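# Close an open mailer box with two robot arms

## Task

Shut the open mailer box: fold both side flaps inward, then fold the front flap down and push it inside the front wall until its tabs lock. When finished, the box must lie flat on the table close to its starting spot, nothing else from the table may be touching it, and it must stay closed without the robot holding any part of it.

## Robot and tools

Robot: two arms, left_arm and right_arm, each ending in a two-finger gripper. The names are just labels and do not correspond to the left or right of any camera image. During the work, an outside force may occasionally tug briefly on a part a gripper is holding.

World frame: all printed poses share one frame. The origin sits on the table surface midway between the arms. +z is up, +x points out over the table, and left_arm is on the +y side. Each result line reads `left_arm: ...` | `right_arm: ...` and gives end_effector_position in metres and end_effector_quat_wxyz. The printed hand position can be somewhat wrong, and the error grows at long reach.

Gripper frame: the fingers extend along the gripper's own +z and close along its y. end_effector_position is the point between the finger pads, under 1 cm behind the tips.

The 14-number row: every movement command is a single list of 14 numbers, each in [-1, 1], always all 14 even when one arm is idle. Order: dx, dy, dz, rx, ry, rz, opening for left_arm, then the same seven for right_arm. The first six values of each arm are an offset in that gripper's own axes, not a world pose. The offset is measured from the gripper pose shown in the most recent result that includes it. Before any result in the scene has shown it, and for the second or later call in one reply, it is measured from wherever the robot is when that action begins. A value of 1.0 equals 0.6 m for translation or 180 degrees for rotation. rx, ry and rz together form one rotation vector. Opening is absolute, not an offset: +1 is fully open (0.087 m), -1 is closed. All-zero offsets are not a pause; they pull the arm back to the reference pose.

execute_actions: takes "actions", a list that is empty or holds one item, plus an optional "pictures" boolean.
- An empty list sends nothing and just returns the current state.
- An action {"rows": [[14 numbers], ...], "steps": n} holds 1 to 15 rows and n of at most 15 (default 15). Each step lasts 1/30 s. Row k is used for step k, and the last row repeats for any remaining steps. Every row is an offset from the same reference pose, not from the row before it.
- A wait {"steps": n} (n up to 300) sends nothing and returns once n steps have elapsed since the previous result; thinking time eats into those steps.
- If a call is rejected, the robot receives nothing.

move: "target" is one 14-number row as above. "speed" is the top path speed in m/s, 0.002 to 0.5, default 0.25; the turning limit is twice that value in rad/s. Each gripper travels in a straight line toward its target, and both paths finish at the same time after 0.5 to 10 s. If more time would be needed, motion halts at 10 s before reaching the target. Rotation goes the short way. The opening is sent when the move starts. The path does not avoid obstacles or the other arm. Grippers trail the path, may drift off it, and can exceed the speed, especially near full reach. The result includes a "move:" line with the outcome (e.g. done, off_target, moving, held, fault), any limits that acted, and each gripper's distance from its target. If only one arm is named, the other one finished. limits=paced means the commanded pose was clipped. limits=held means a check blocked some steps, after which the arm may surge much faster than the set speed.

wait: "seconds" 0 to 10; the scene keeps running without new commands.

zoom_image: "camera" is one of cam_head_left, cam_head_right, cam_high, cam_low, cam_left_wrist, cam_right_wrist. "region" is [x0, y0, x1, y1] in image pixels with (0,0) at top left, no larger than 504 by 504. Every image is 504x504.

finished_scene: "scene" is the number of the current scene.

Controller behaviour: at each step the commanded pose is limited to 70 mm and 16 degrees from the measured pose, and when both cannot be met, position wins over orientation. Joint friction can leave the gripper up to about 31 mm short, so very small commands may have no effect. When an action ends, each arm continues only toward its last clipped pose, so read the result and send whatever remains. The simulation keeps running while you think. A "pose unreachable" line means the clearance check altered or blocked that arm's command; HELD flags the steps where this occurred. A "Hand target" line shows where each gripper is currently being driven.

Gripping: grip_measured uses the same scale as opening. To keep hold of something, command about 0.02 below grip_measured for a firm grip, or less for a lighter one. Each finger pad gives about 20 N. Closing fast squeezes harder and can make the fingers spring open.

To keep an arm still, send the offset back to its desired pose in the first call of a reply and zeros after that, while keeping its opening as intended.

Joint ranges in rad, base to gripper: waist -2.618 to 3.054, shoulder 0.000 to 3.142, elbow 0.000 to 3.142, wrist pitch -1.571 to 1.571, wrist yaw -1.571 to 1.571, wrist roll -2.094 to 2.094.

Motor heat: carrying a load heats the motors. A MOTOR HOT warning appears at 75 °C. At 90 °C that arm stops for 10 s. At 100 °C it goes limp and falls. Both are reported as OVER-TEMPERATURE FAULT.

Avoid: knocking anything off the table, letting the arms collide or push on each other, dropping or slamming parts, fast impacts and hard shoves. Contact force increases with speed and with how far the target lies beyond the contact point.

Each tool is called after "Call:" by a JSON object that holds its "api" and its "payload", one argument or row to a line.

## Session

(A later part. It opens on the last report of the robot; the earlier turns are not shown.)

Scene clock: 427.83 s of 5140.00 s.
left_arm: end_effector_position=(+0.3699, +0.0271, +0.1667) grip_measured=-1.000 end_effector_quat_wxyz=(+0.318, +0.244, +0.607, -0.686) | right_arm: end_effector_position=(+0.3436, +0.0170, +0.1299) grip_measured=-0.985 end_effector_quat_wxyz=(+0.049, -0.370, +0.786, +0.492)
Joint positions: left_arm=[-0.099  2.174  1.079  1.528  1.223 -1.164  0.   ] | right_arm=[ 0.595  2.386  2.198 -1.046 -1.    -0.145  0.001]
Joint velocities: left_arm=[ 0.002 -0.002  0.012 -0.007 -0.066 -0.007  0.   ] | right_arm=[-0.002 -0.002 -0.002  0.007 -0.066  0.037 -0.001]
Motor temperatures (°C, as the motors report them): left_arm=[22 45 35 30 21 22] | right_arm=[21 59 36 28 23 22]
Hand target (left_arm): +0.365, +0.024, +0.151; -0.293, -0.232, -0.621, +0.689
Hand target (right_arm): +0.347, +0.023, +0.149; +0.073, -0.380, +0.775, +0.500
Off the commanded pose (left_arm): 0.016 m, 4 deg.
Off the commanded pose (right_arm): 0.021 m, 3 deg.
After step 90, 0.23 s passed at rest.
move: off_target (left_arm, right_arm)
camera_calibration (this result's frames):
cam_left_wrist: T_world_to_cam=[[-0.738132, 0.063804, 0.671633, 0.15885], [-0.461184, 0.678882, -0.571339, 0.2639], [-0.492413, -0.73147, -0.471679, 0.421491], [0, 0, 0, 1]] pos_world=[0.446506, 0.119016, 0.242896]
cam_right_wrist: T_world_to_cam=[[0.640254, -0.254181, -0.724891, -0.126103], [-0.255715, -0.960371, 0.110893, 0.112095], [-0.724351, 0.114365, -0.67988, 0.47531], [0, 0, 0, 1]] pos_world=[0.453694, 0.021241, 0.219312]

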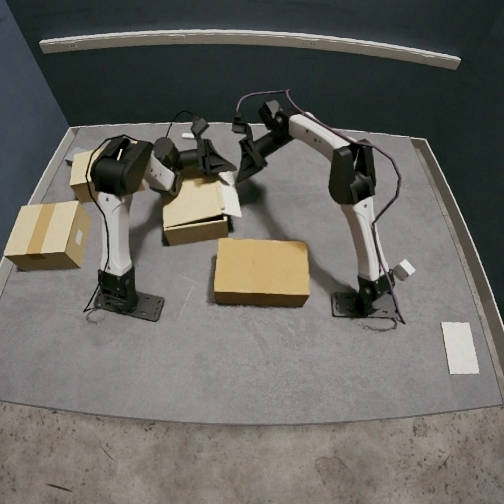

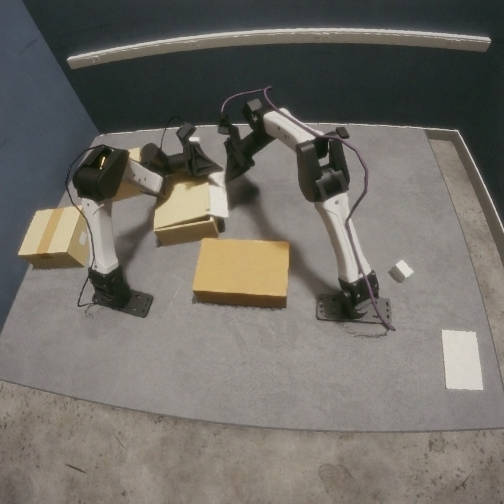

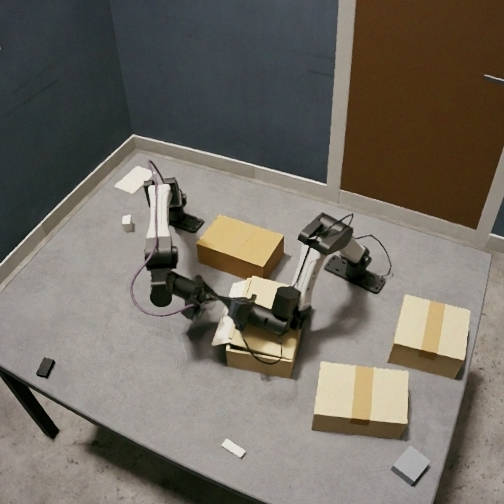

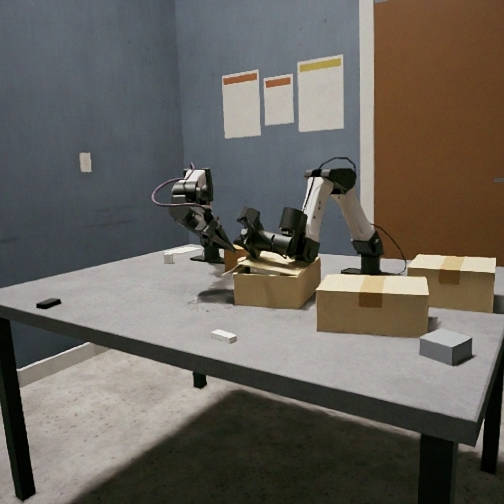

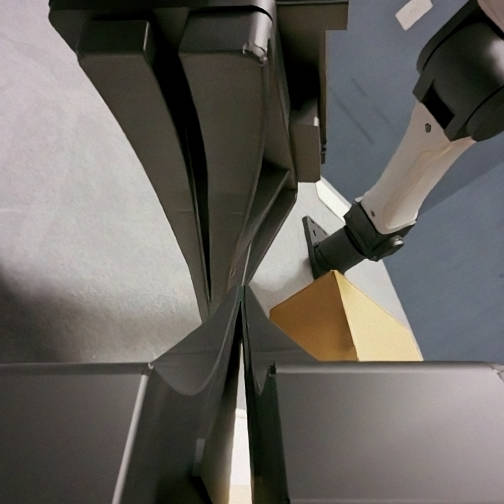

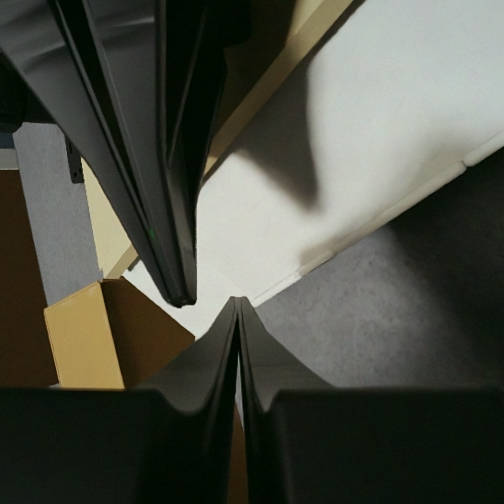

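Call:
{"api": "move", "payload": {
  "target": [-0.07,-0.085,0,0,0,0,-1, 0,0,-0.12,0,0,0,-1],
  "speed": 0.06
}}

Call:
{"api": "zoom_image", "payload": {
  "camera": "cam_head_right",
  "region": [100,100,350,300]
}}

Scene clock: 439.00 s of 5140.00 s.
left_arm: end_effector_position=(+0.3593, +0.0338, +0.2295) grip_measured=-1.000 end_effector_quat_wxyz=(+0.321, +0.247, +0.603, -0.687) | right_arm: end_effector_position=(+0.3635, -0.0396, +0.1673) grip_measured=-0.985 end_effector_quat_wxyz=(+0.053, -0.369, +0.788, +0.490)
Joint positions: left_arm=[-0.09   1.983  1.079  1.37   1.23  -1.188  0.   ] | right_arm=[ 0.473  2.448  2.475 -1.438 -1.024 -0.359  0.001]
Joint velocities: left_arm=[ 0.002 -0.007  0.002  0.007 -0.022  0.081  0.   ] | right_arm=[ 0.002  0.002  0.007 -0.051 -0.007  0.022 -0.   ]
Motor temperatures (°C, as the motors report them): left_arm=[22 45 35 30 21 22] | right_arm=[21 59 37 28 23 22]
Hand target (left_arm): +0.362, +0.036, +0.232; -0.318, -0.244, -0.607, +0.686
Hand target (right_arm): +0.364, -0.041, +0.167; +0.051, -0.369, +0.786, +0.493
Off the commanded pose (left_arm): 0.003 m, 1 deg.
Off the commanded pose (right_arm): 0.002 m, 1 deg.
After step 90, 6.43 s passed at rest.
move: done
camera_calibration (this result's frames):
cam_left_wrist: T_world_to_cam=[[-0.744188, 0.0685563, 0.664442, 0.112105], [-0.455836, 0.674978, -0.580188, 0.290567], [-0.48826, -0.734646, -0.47106, 0.449296], [0, 0, 0, 1]] pos_world=[0.435251, 0.126261, 0.305742]
cam_right_wrist: T_world_to_cam=[[0.643412, -0.259533, -0.720183, -0.128278], [-0.262541, -0.95853, 0.110873, 0.0611556], [-0.719092, 0.117741, -0.684868, 0.520661], [0, 0, 0, 1]] pos_world=[0.472994, -0.0359758, 0.25742]

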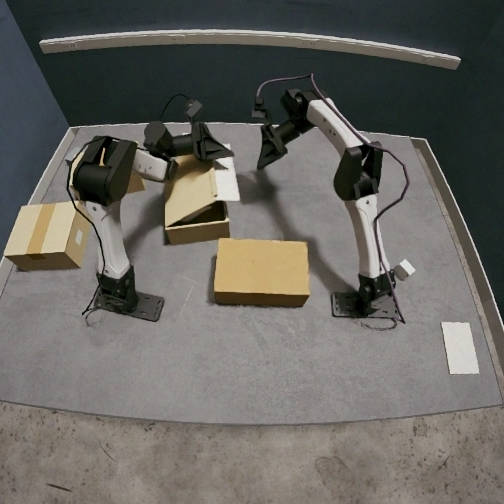

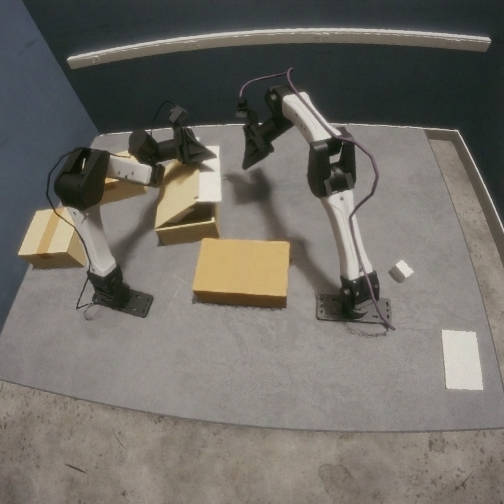

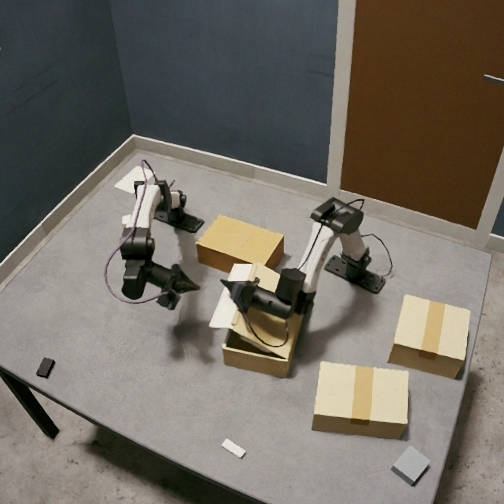

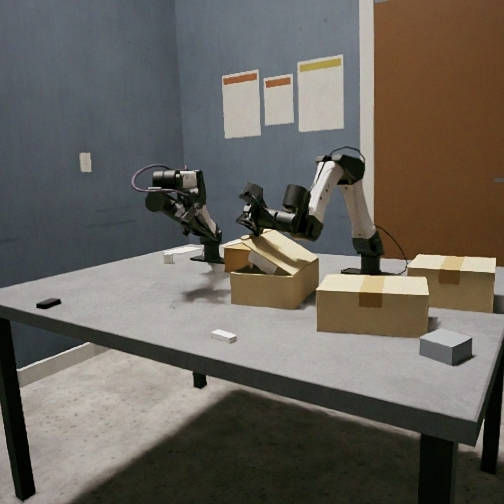

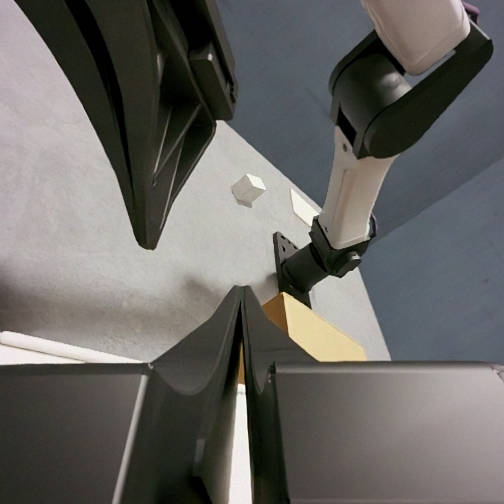

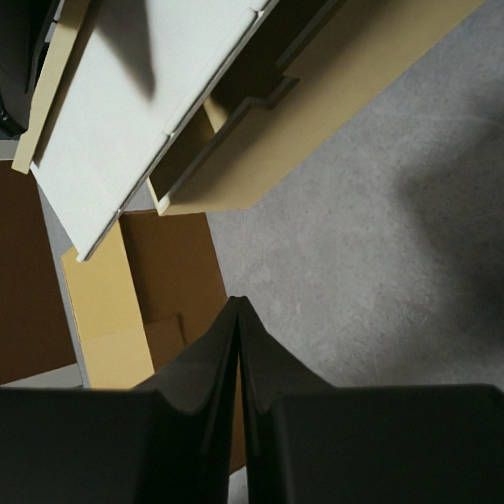

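Region (100, 100, 350, 300) of cam_head_right's 504x504 image, scaled by 2.016, with more detail than that image has; it fills the top 403 rows of this view, and the rest is white.

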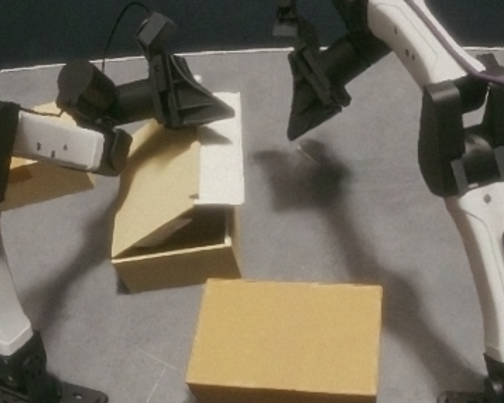

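Call:
{"api": "move", "payload": {
  "target": [0,0,-0.09,0,0,0,-1, -0.112,0.081,-0.015,0,0,0,-1],
  "speed": 0.08
}}

Call:
{"api": "move", "payload": {
  "target": [0,0,0,0,0,0,-1, 0.068,-0.118,0.098,0,0,0,-1],
  "speed": 0.04
}}

Scene clock: 445.23 s of 5140.00 s.
left_arm: end_effector_position=(+0.3598, +0.0839, +0.2281) grip_measured=-1.000 end_effector_quat_wxyz=(+0.330, +0.252, +0.608, -0.677) | right_arm: end_effector_position=(+0.3843, -0.0037, +0.2187) grip_measured=-0.985 end_effector_quat_wxyz=(+0.096, -0.320, +0.794, +0.508)
Joint positions: left_arm=[ 0.037  1.983  1.041  1.56   1.338 -1.329  0.   ] | right_arm=[ 0.508  2.549  2.829 -1.386 -1.024 -0.039  0.001]
Joint velocities: left_arm=[-0.007 -0.007 -0.002 -0.022 -0.022 -0.022  0.   ] | right_arm=[-0.012 -0.007 -0.012 -0.007  0.007  0.007 -0.   ]
Motor temperatures (°C, as the motors report them): left_arm=[22 45 35 30 21 22] | right_arm=[21 59 37 28 23 22]
Hand target (left_arm): +0.356, +0.087, +0.221; -0.321, -0.246, -0.614, +0.678
Hand target (right_arm): +0.383, +0.000, +0.236; +0.118, -0.331, +0.783, +0.513
Off the commanded pose (left_arm): 0.008 m, 2 deg.
Off the commanded pose (right_arm): 0.019 m, 8 deg.
elbow stopped short (right arm): the move would have taken joint 3 (elbow) straighter than the controller allows; a more bent joint 3 avoids this.
joint sent to its limit (left arm) — the command would take joint 4 (wrist pitch) past its upper limit, so that joint was sent only as far as its limit.
After step 90, 1.70 s passed at rest.
move: off_target (right_arm)
camera_calibration (this result's frames):
cam_left_wrist: T_world_to_cam=[[-0.758909, 0.0461526, 0.649559, 0.120518], [-0.453239, 0.678792, -0.577768, 0.254391], [-0.467581, -0.732879, -0.494223, 0.483309], [0, 0, 0, 1]] pos_world=[0.432749, 0.175966, 0.307558]
cam_right_wrist: T_world_to_cam=[[0.613294, -0.293897, -0.733141, -0.0810075], [-0.378932, -0.923884, 0.0533731, 0.152746], [-0.693023, 0.245077, -0.677979, 0.555531], [0, 0, 0, 1]] pos_world=[0.492558, -0.0188367, 0.309096]

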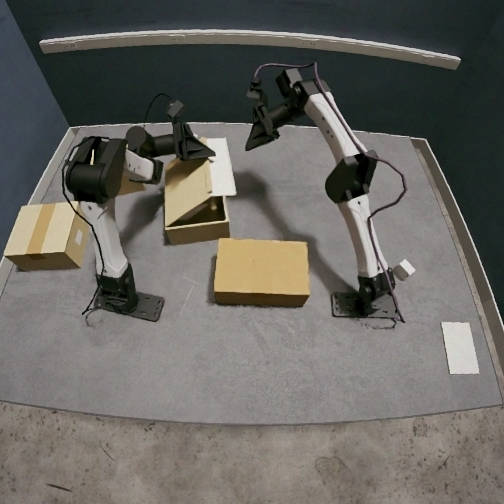

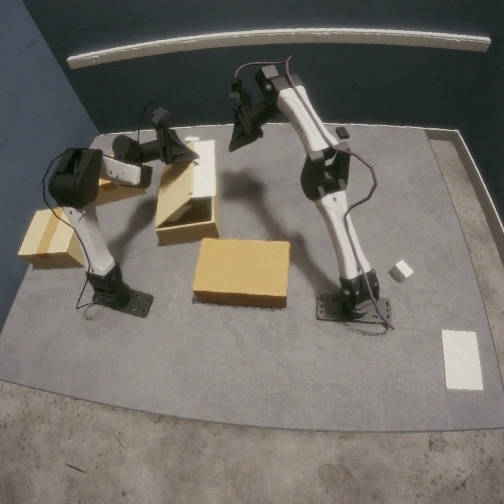

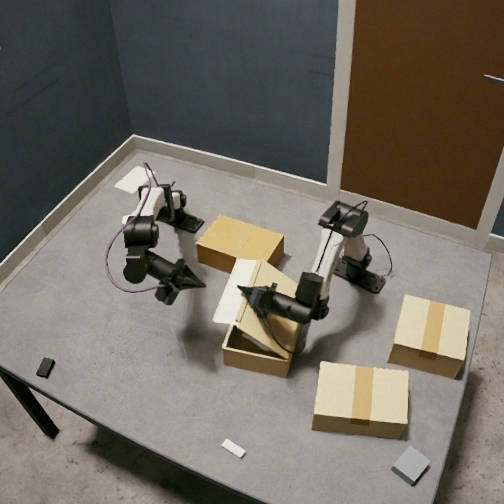

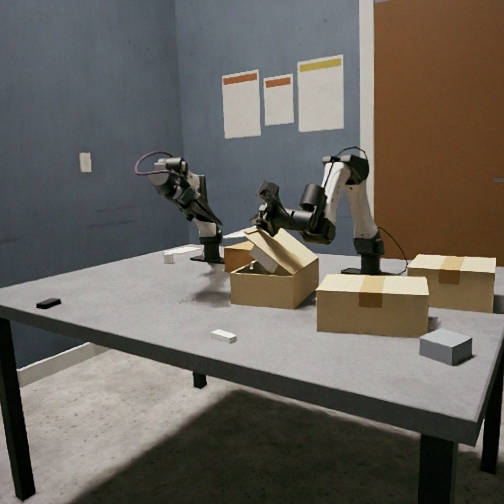

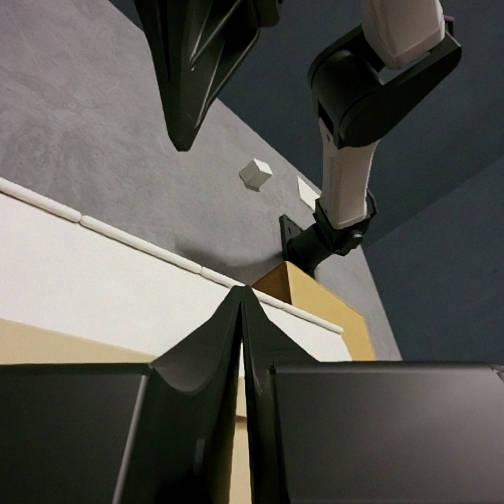

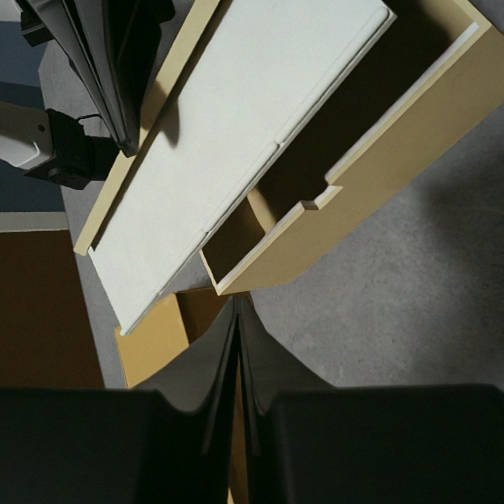

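Scene clock: 448.13 s of 5140.00 s.
left_arm: end_effector_position=(+0.3598, +0.0839, +0.2281) grip_measured=-1.000 end_effector_quat_wxyz=(+0.330, +0.252, +0.608, -0.677) | right_arm: end_effector_position=(+0.3869, +0.0069, +0.1125) grip_measured=-0.985 end_effector_quat_wxyz=(+0.088, -0.316, +0.796, +0.508)
Joint positions: left_arm=[ 0.037  1.983  1.041  1.56   1.338 -1.329  0.   ] | right_arm=[ 0.524  2.4    2.112 -0.812 -1.019 -0.011  0.001]
Joint velocities: left_arm=[-0.007 -0.002 -0.007 -0.037 -0.051  0.051  0.   ] | right_arm=[ 0.012 -0.037 -0.002  0.066 -0.066 -0.007 -0.002]
Motor temperatures (°C, as the motors report them): left_arm=[22 45 35 30 21 22] | right_arm=[21 59 37 28 23 22]
Hand target (left_arm): +0.360, +0.084, +0.228; -0.330, -0.252, -0.608, +0.677
Hand target (right_arm): +0.385, +0.010, +0.118; +0.096, -0.320, +0.794, +0.508
Off the commanded pose (left_arm): 0.000 m, 0 deg.
Off the commanded pose (right_arm): 0.008 m, 1 deg.
move: done
camera_calibration (this result's frames):
cam_left_wrist: T_world_to_cam=[[-0.758909, 0.0461526, 0.649559, 0.120518], [-0.453239, 0.678792, -0.577768, 0.254391], [-0.467581, -0.732879, -0.494223, 0.483309], [0, 0, 0, 1]] pos_world=[0.432749, 0.175966, 0.307558]
cam_right_wrist: T_world_to_cam=[[0.601699, -0.297845, -0.741112, -0.151982], [-0.37687, -0.923958, 0.0653532, 0.167147], [-0.704221, 0.23998, -0.668193, 0.486002], [0, 0, 0, 1]] pos_world=[0.496693, -0.00746092, 0.201184]

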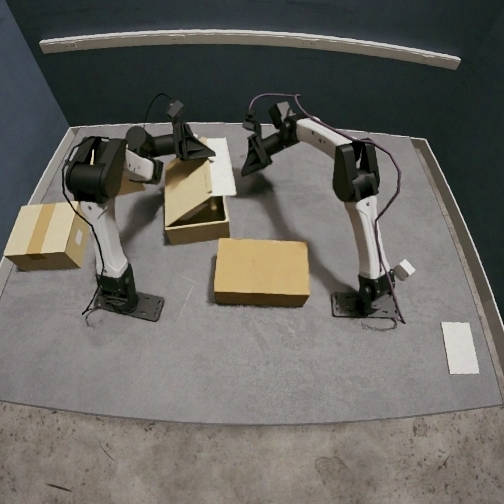

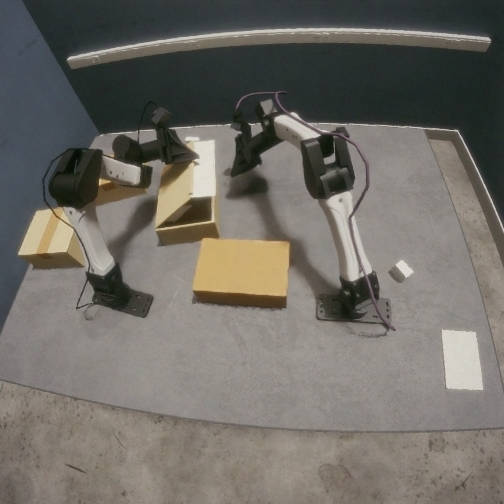

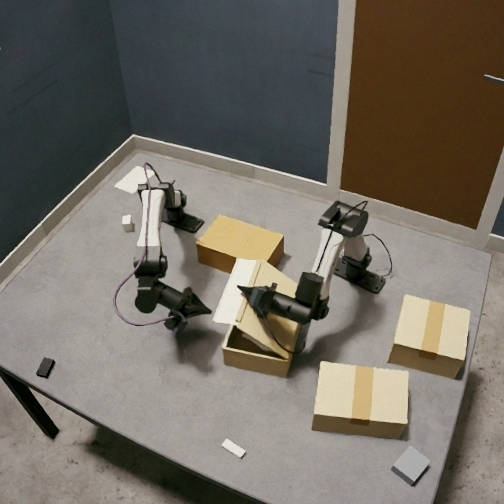

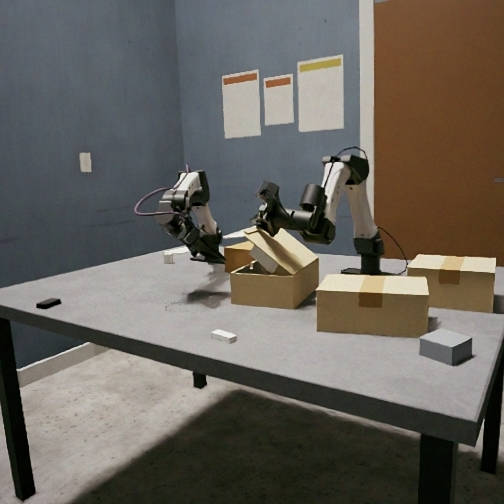

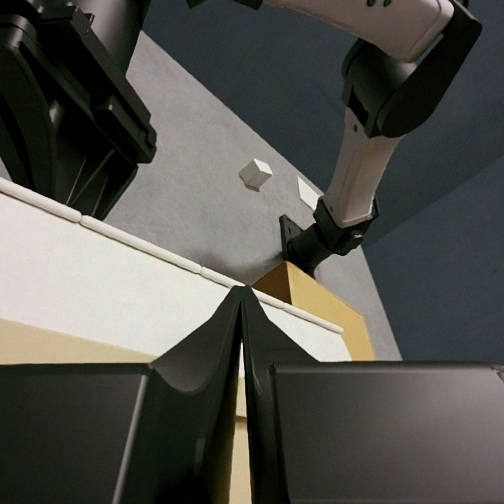

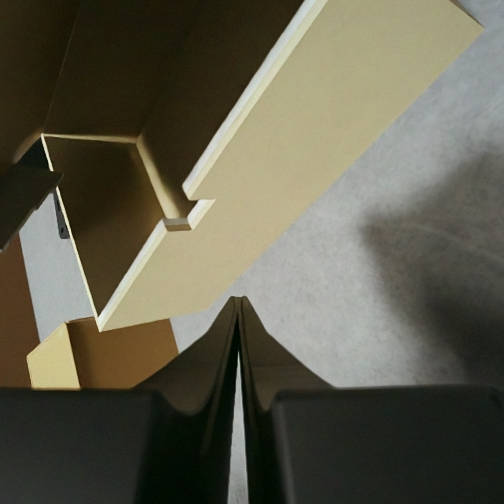

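Call:
{"api": "move", "payload": {
  "target": [0,0,0,0,0,0,-1, -0.073,0.183,-0.13,0.153,-0.075,0,-1],
  "speed": 0.1
}}

Scene clock: 456.80 s of 5140.00 s.
left_arm: end_effector_position=(+0.3598, +0.0839, +0.2281) grip_measured=-1.000 end_effector_quat_wxyz=(+0.330, +0.252, +0.608, -0.677) | right_arm: end_effector_position=(+0.3733, -0.0116, +0.2352) grip_measured=-0.985 end_effector_quat_wxyz=(+0.241, -0.228, +0.883, +0.333)
Joint positions: left_arm=[ 0.037  1.983  1.041  1.56   1.338 -1.329  0.   ] | right_arm=[ 0.635  2.003  2.071 -0.889 -0.441  0.259  0.001]
Joint velocities: left_arm=[ 0.007  0.002 -0.002 -0.007 -0.051 -0.037  0.   ] | right_arm=[ 0.017  0.022 -0.002  0.007  0.081 -0.066 -0.   ]
Motor temperatures (°C, as the motors report them): left_arm=[22 45 35 29 21 22] | right_arm=[21 60 37 28 23 22]
Hand target (left_arm): +0.360, +0.084, +0.228; -0.330, -0.252, -0.608, +0.677
Hand target (right_arm): +0.370, -0.011, +0.250; +0.251, -0.227, +0.879, +0.336
Off the commanded pose (left_arm): 0.000 m, 0 deg.
Off the commanded pose (right_arm): 0.017 m, 2 deg.
After step 90, 2.43 s passed at rest.
move: off_target (right_arm)
camera_calibration (this result's frames):
cam_left_wrist: T_world_to_cam=[[-0.758909, 0.0461526, 0.649559, 0.120518], [-0.453239, 0.678792, -0.577768, 0.254391], [-0.467581, -0.732879, -0.494223, 0.483309], [0, 0, 0, 1]] pos_world=[0.432749, 0.175966, 0.307558]
cam_right_wrist: T_world_to_cam=[[0.562356, -0.687034, -0.460152, -0.114285], [-0.720221, -0.680358, 0.135626, 0.251337], [-0.406248, 0.255141, -0.87742, 0.501021], [0, 0, 0, 1]] pos_world=[0.448825, -0.0353499, 0.35293]

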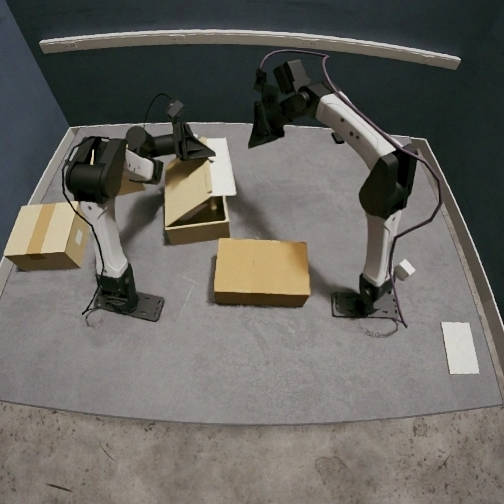

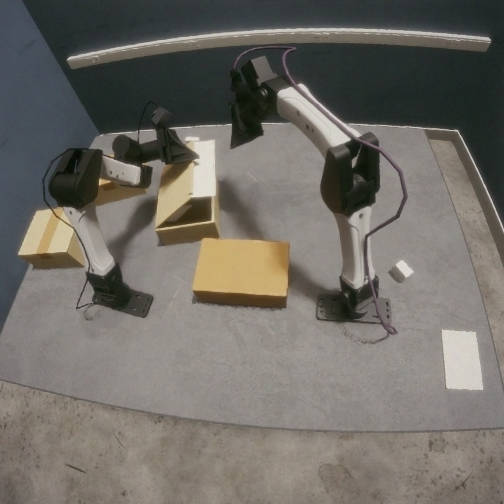

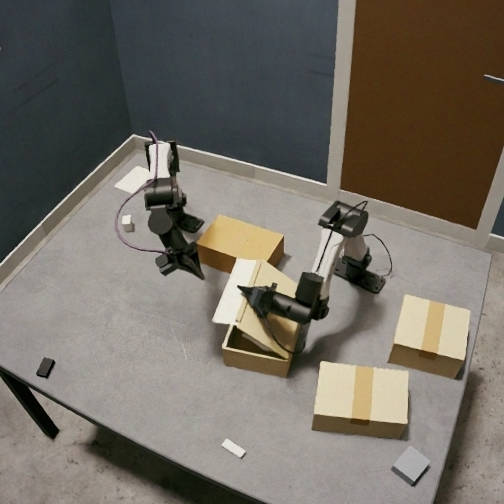

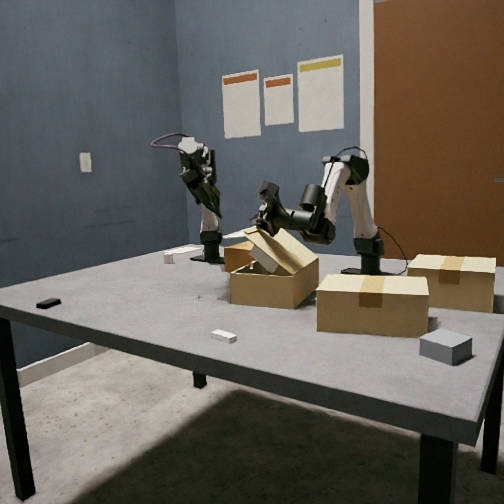

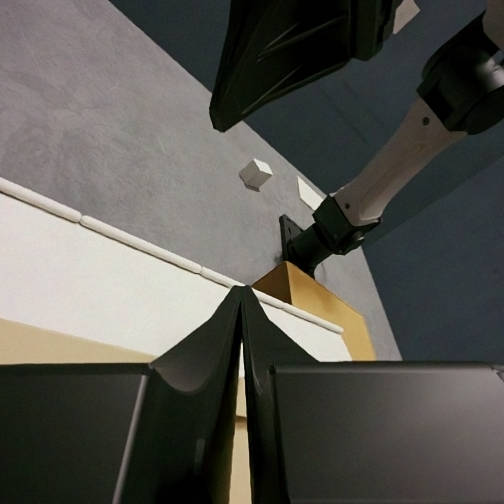

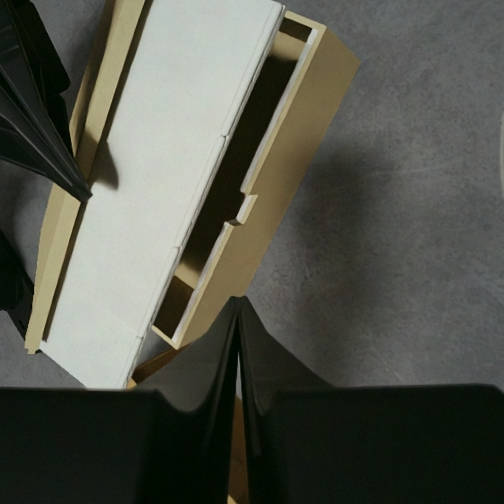

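Call:
{"api": "move", "payload": {
  "target": [0,0,0,0,0,0,-1, -0.04,0.06,0.065,0,0,0,-1],
  "speed": 0.06
}}

Call:
{"api": "move", "payload": {
  "target": [0,0,0,0,0,0,-1, 0.087,-0.072,0.1,0,0,0,-1],
  "speed": 0.04
}}

Scene clock: 462.27 s of 5140.00 s.
left_arm: end_effector_position=(+0.3598, +0.0839, +0.2281) grip_measured=-1.000 end_effector_quat_wxyz=(+0.330, +0.252, +0.608, -0.677) | right_arm: end_effector_position=(+0.3849, +0.0436, +0.2430) grip_measured=-0.985 end_effector_quat_wxyz=(+0.247, -0.232, +0.879, +0.335)
Joint positions: left_arm=[ 0.037  1.983  1.041  1.56   1.338 -1.329  0.   ] | right_arm=[ 0.72   2.243  2.473 -1.013 -0.385  0.32   0.001]
Joint velocities: left_arm=[-0.002 -0.002 -0.017  0.022 -0.022 -0.007  0.   ] | right_arm=[-0.027  0.012  0.017 -0.125  0.007  0.081  0.001]
Motor temperatures (°C, as the motors report them): left_arm=[22 45 35 29 21 22] | right_arm=[21 59 37 29 23 22]
Hand target (left_arm): +0.360, +0.084, +0.228; -0.330, -0.252, -0.608, +0.677
Hand target (right_arm): +0.384, +0.045, +0.241; +0.242, -0.228, +0.882, +0.333
Off the commanded pose (left_arm): 0.000 m, 0 deg.
Off the commanded pose (right_arm): 0.004 m, 1 deg.
After step 90, 1.03 s passed at rest.
move: done
camera_calibration (this result's frames):
cam_left_wrist: T_world_to_cam=[[-0.758909, 0.0461526, 0.649559, 0.120518], [-0.453239, 0.678792, -0.577768, 0.254391], [-0.467581, -0.732879, -0.494223, 0.483309], [0, 0, 0, 1]] pos_world=[0.432749, 0.175966, 0.307558]
cam_right_wrist: T_world_to_cam=[[0.572143, -0.680464, -0.457844, -0.0838366], [-0.718026, -0.68536, 0.121326, 0.299005], [-0.396346, 0.259328, -0.880715, 0.495263], [0, 0, 0, 1]] pos_world=[0.458955, 0.0194425, 0.361525]

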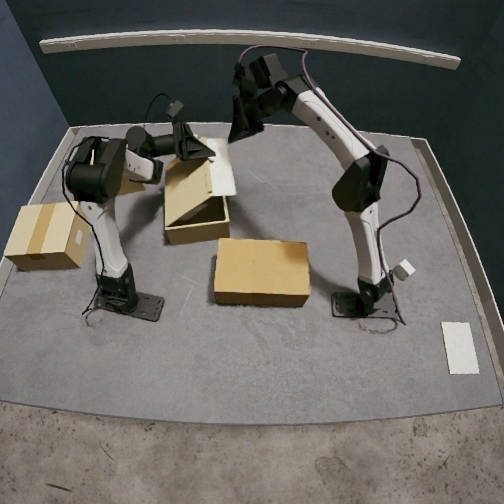

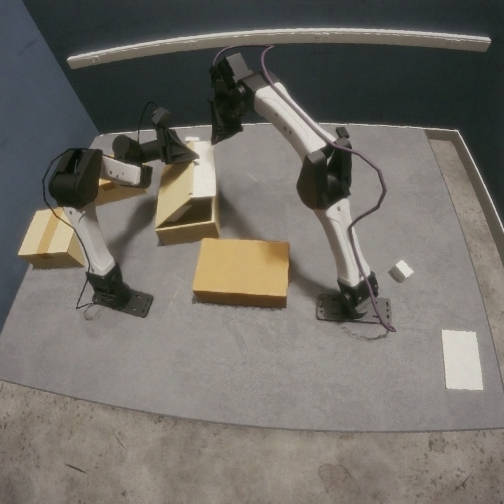

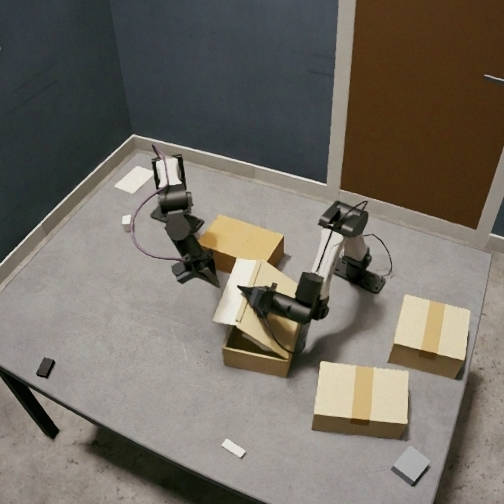

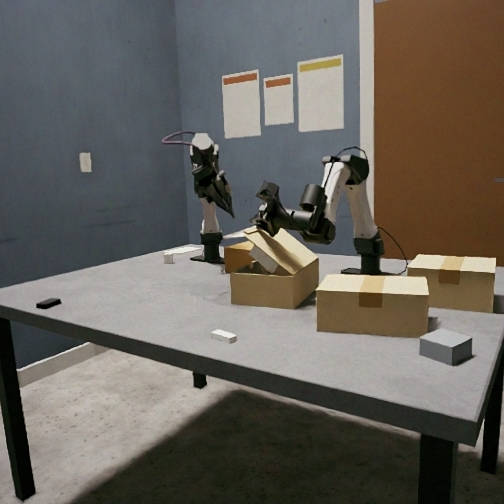

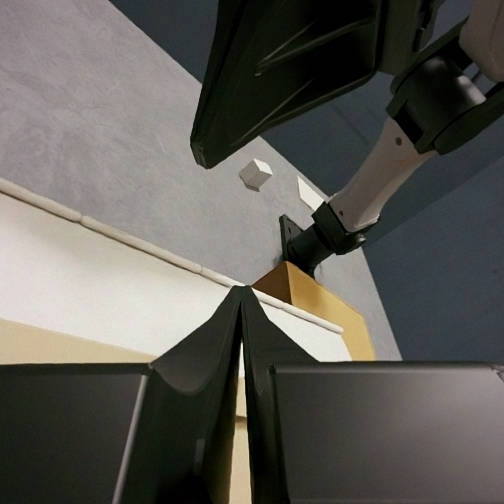

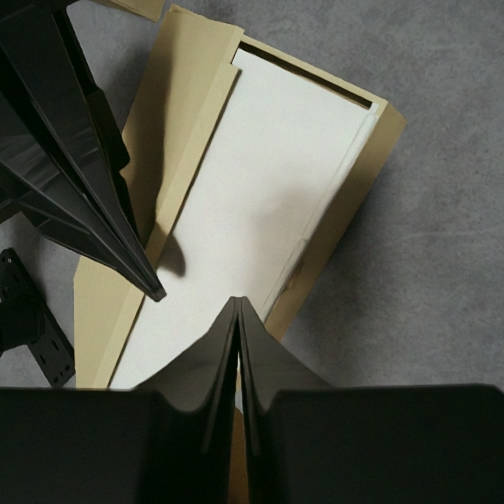

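Scene clock: 465.00 s of 5140.00 s.
left_arm: end_effector_position=(+0.3598, +0.0839, +0.2281) grip_measured=-1.000 end_effector_quat_wxyz=(+0.330, +0.252, +0.608, -0.677) | right_arm: end_effector_position=(+0.3857, +0.0443, +0.1418) grip_measured=-0.985 end_effector_quat_wxyz=(+0.234, -0.230, +0.885, +0.329)
Joint positions: left_arm=[ 0.037  1.983  1.041  1.56   1.338 -1.329  0.   ] | right_arm=[ 0.72   2.149  1.92  -0.586 -0.385  0.32   0.001]
Joint velocities: left_arm=[ 0.017  0.012 -0.012 -0.007 -0.066  0.022  0.   ] | right_arm=[-0.012  0.002 -0.002 -0.081 -0.007  0.007 -0.   ]
Motor temperatures (°C, as the motors report them): left_arm=[22 45 35 29 21 22] | right_arm=[21 59 37 29 23 22]
Hand target (left_arm): +0.360, +0.084, +0.228; -0.330, -0.252, -0.608, +0.677
Hand target (right_arm): +0.386, +0.044, +0.152; +0.247, -0.232, +0.879, +0.335
Off the commanded pose (left_arm): 0.000 m, 0 deg.
Off the commanded pose (right_arm): 0.011 m, 2 deg.
move: off_target (right_arm)
camera_calibration (this result's frames):
cam_left_wrist: T_world_to_cam=[[-0.758909, 0.0461526, 0.649559, 0.120518], [-0.453239, 0.678792, -0.577768, 0.254391], [-0.467581, -0.732879, -0.494223, 0.483309], [0, 0, 0, 1]] pos_world=[0.432749, 0.175966, 0.307558]
cam_right_wrist: T_world_to_cam=[[0.560679, -0.689633, -0.458307, -0.125306], [-0.714594, -0.682615, 0.152944, 0.306432], [-0.418322, 0.241751, -0.875536, 0.414805], [0, 0, 0, 1]] pos_world=[0.462753, 0.02248, 0.258881]

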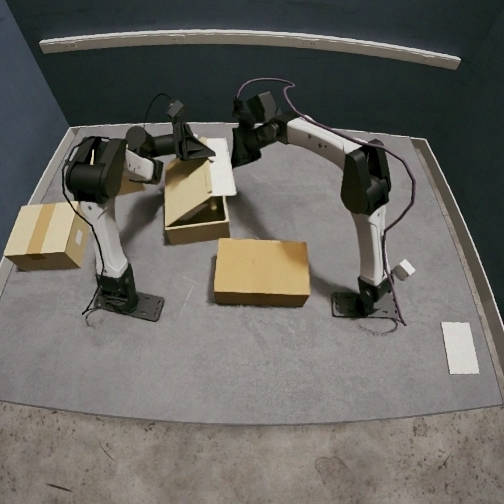

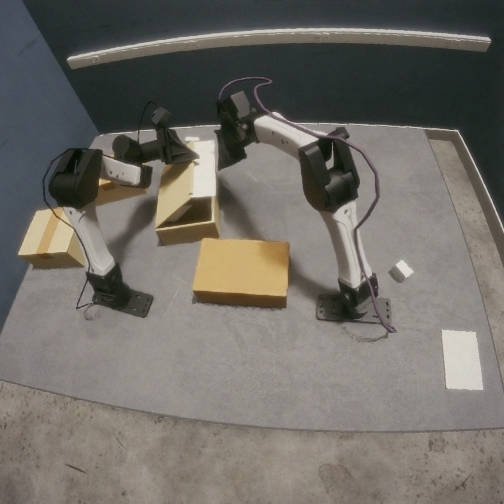

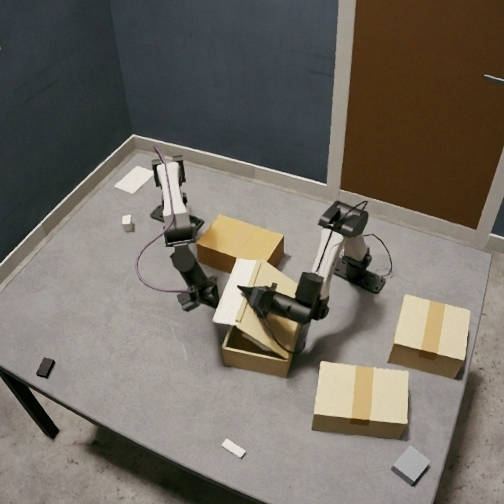

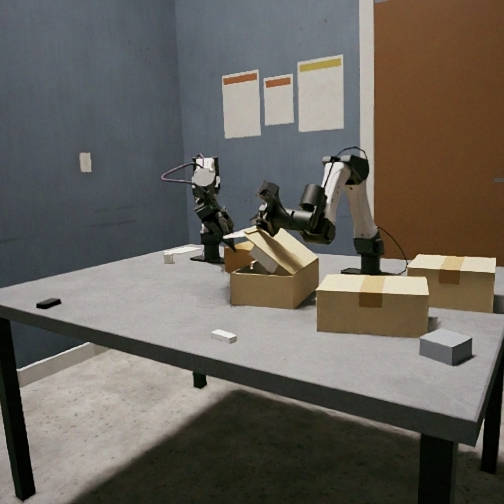

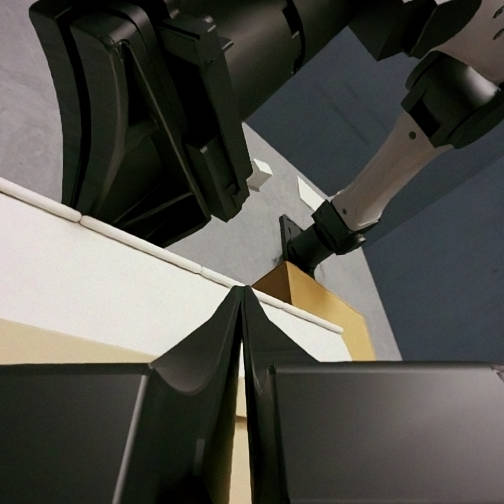

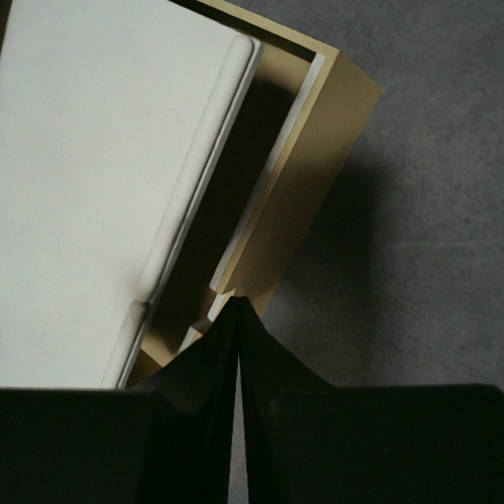

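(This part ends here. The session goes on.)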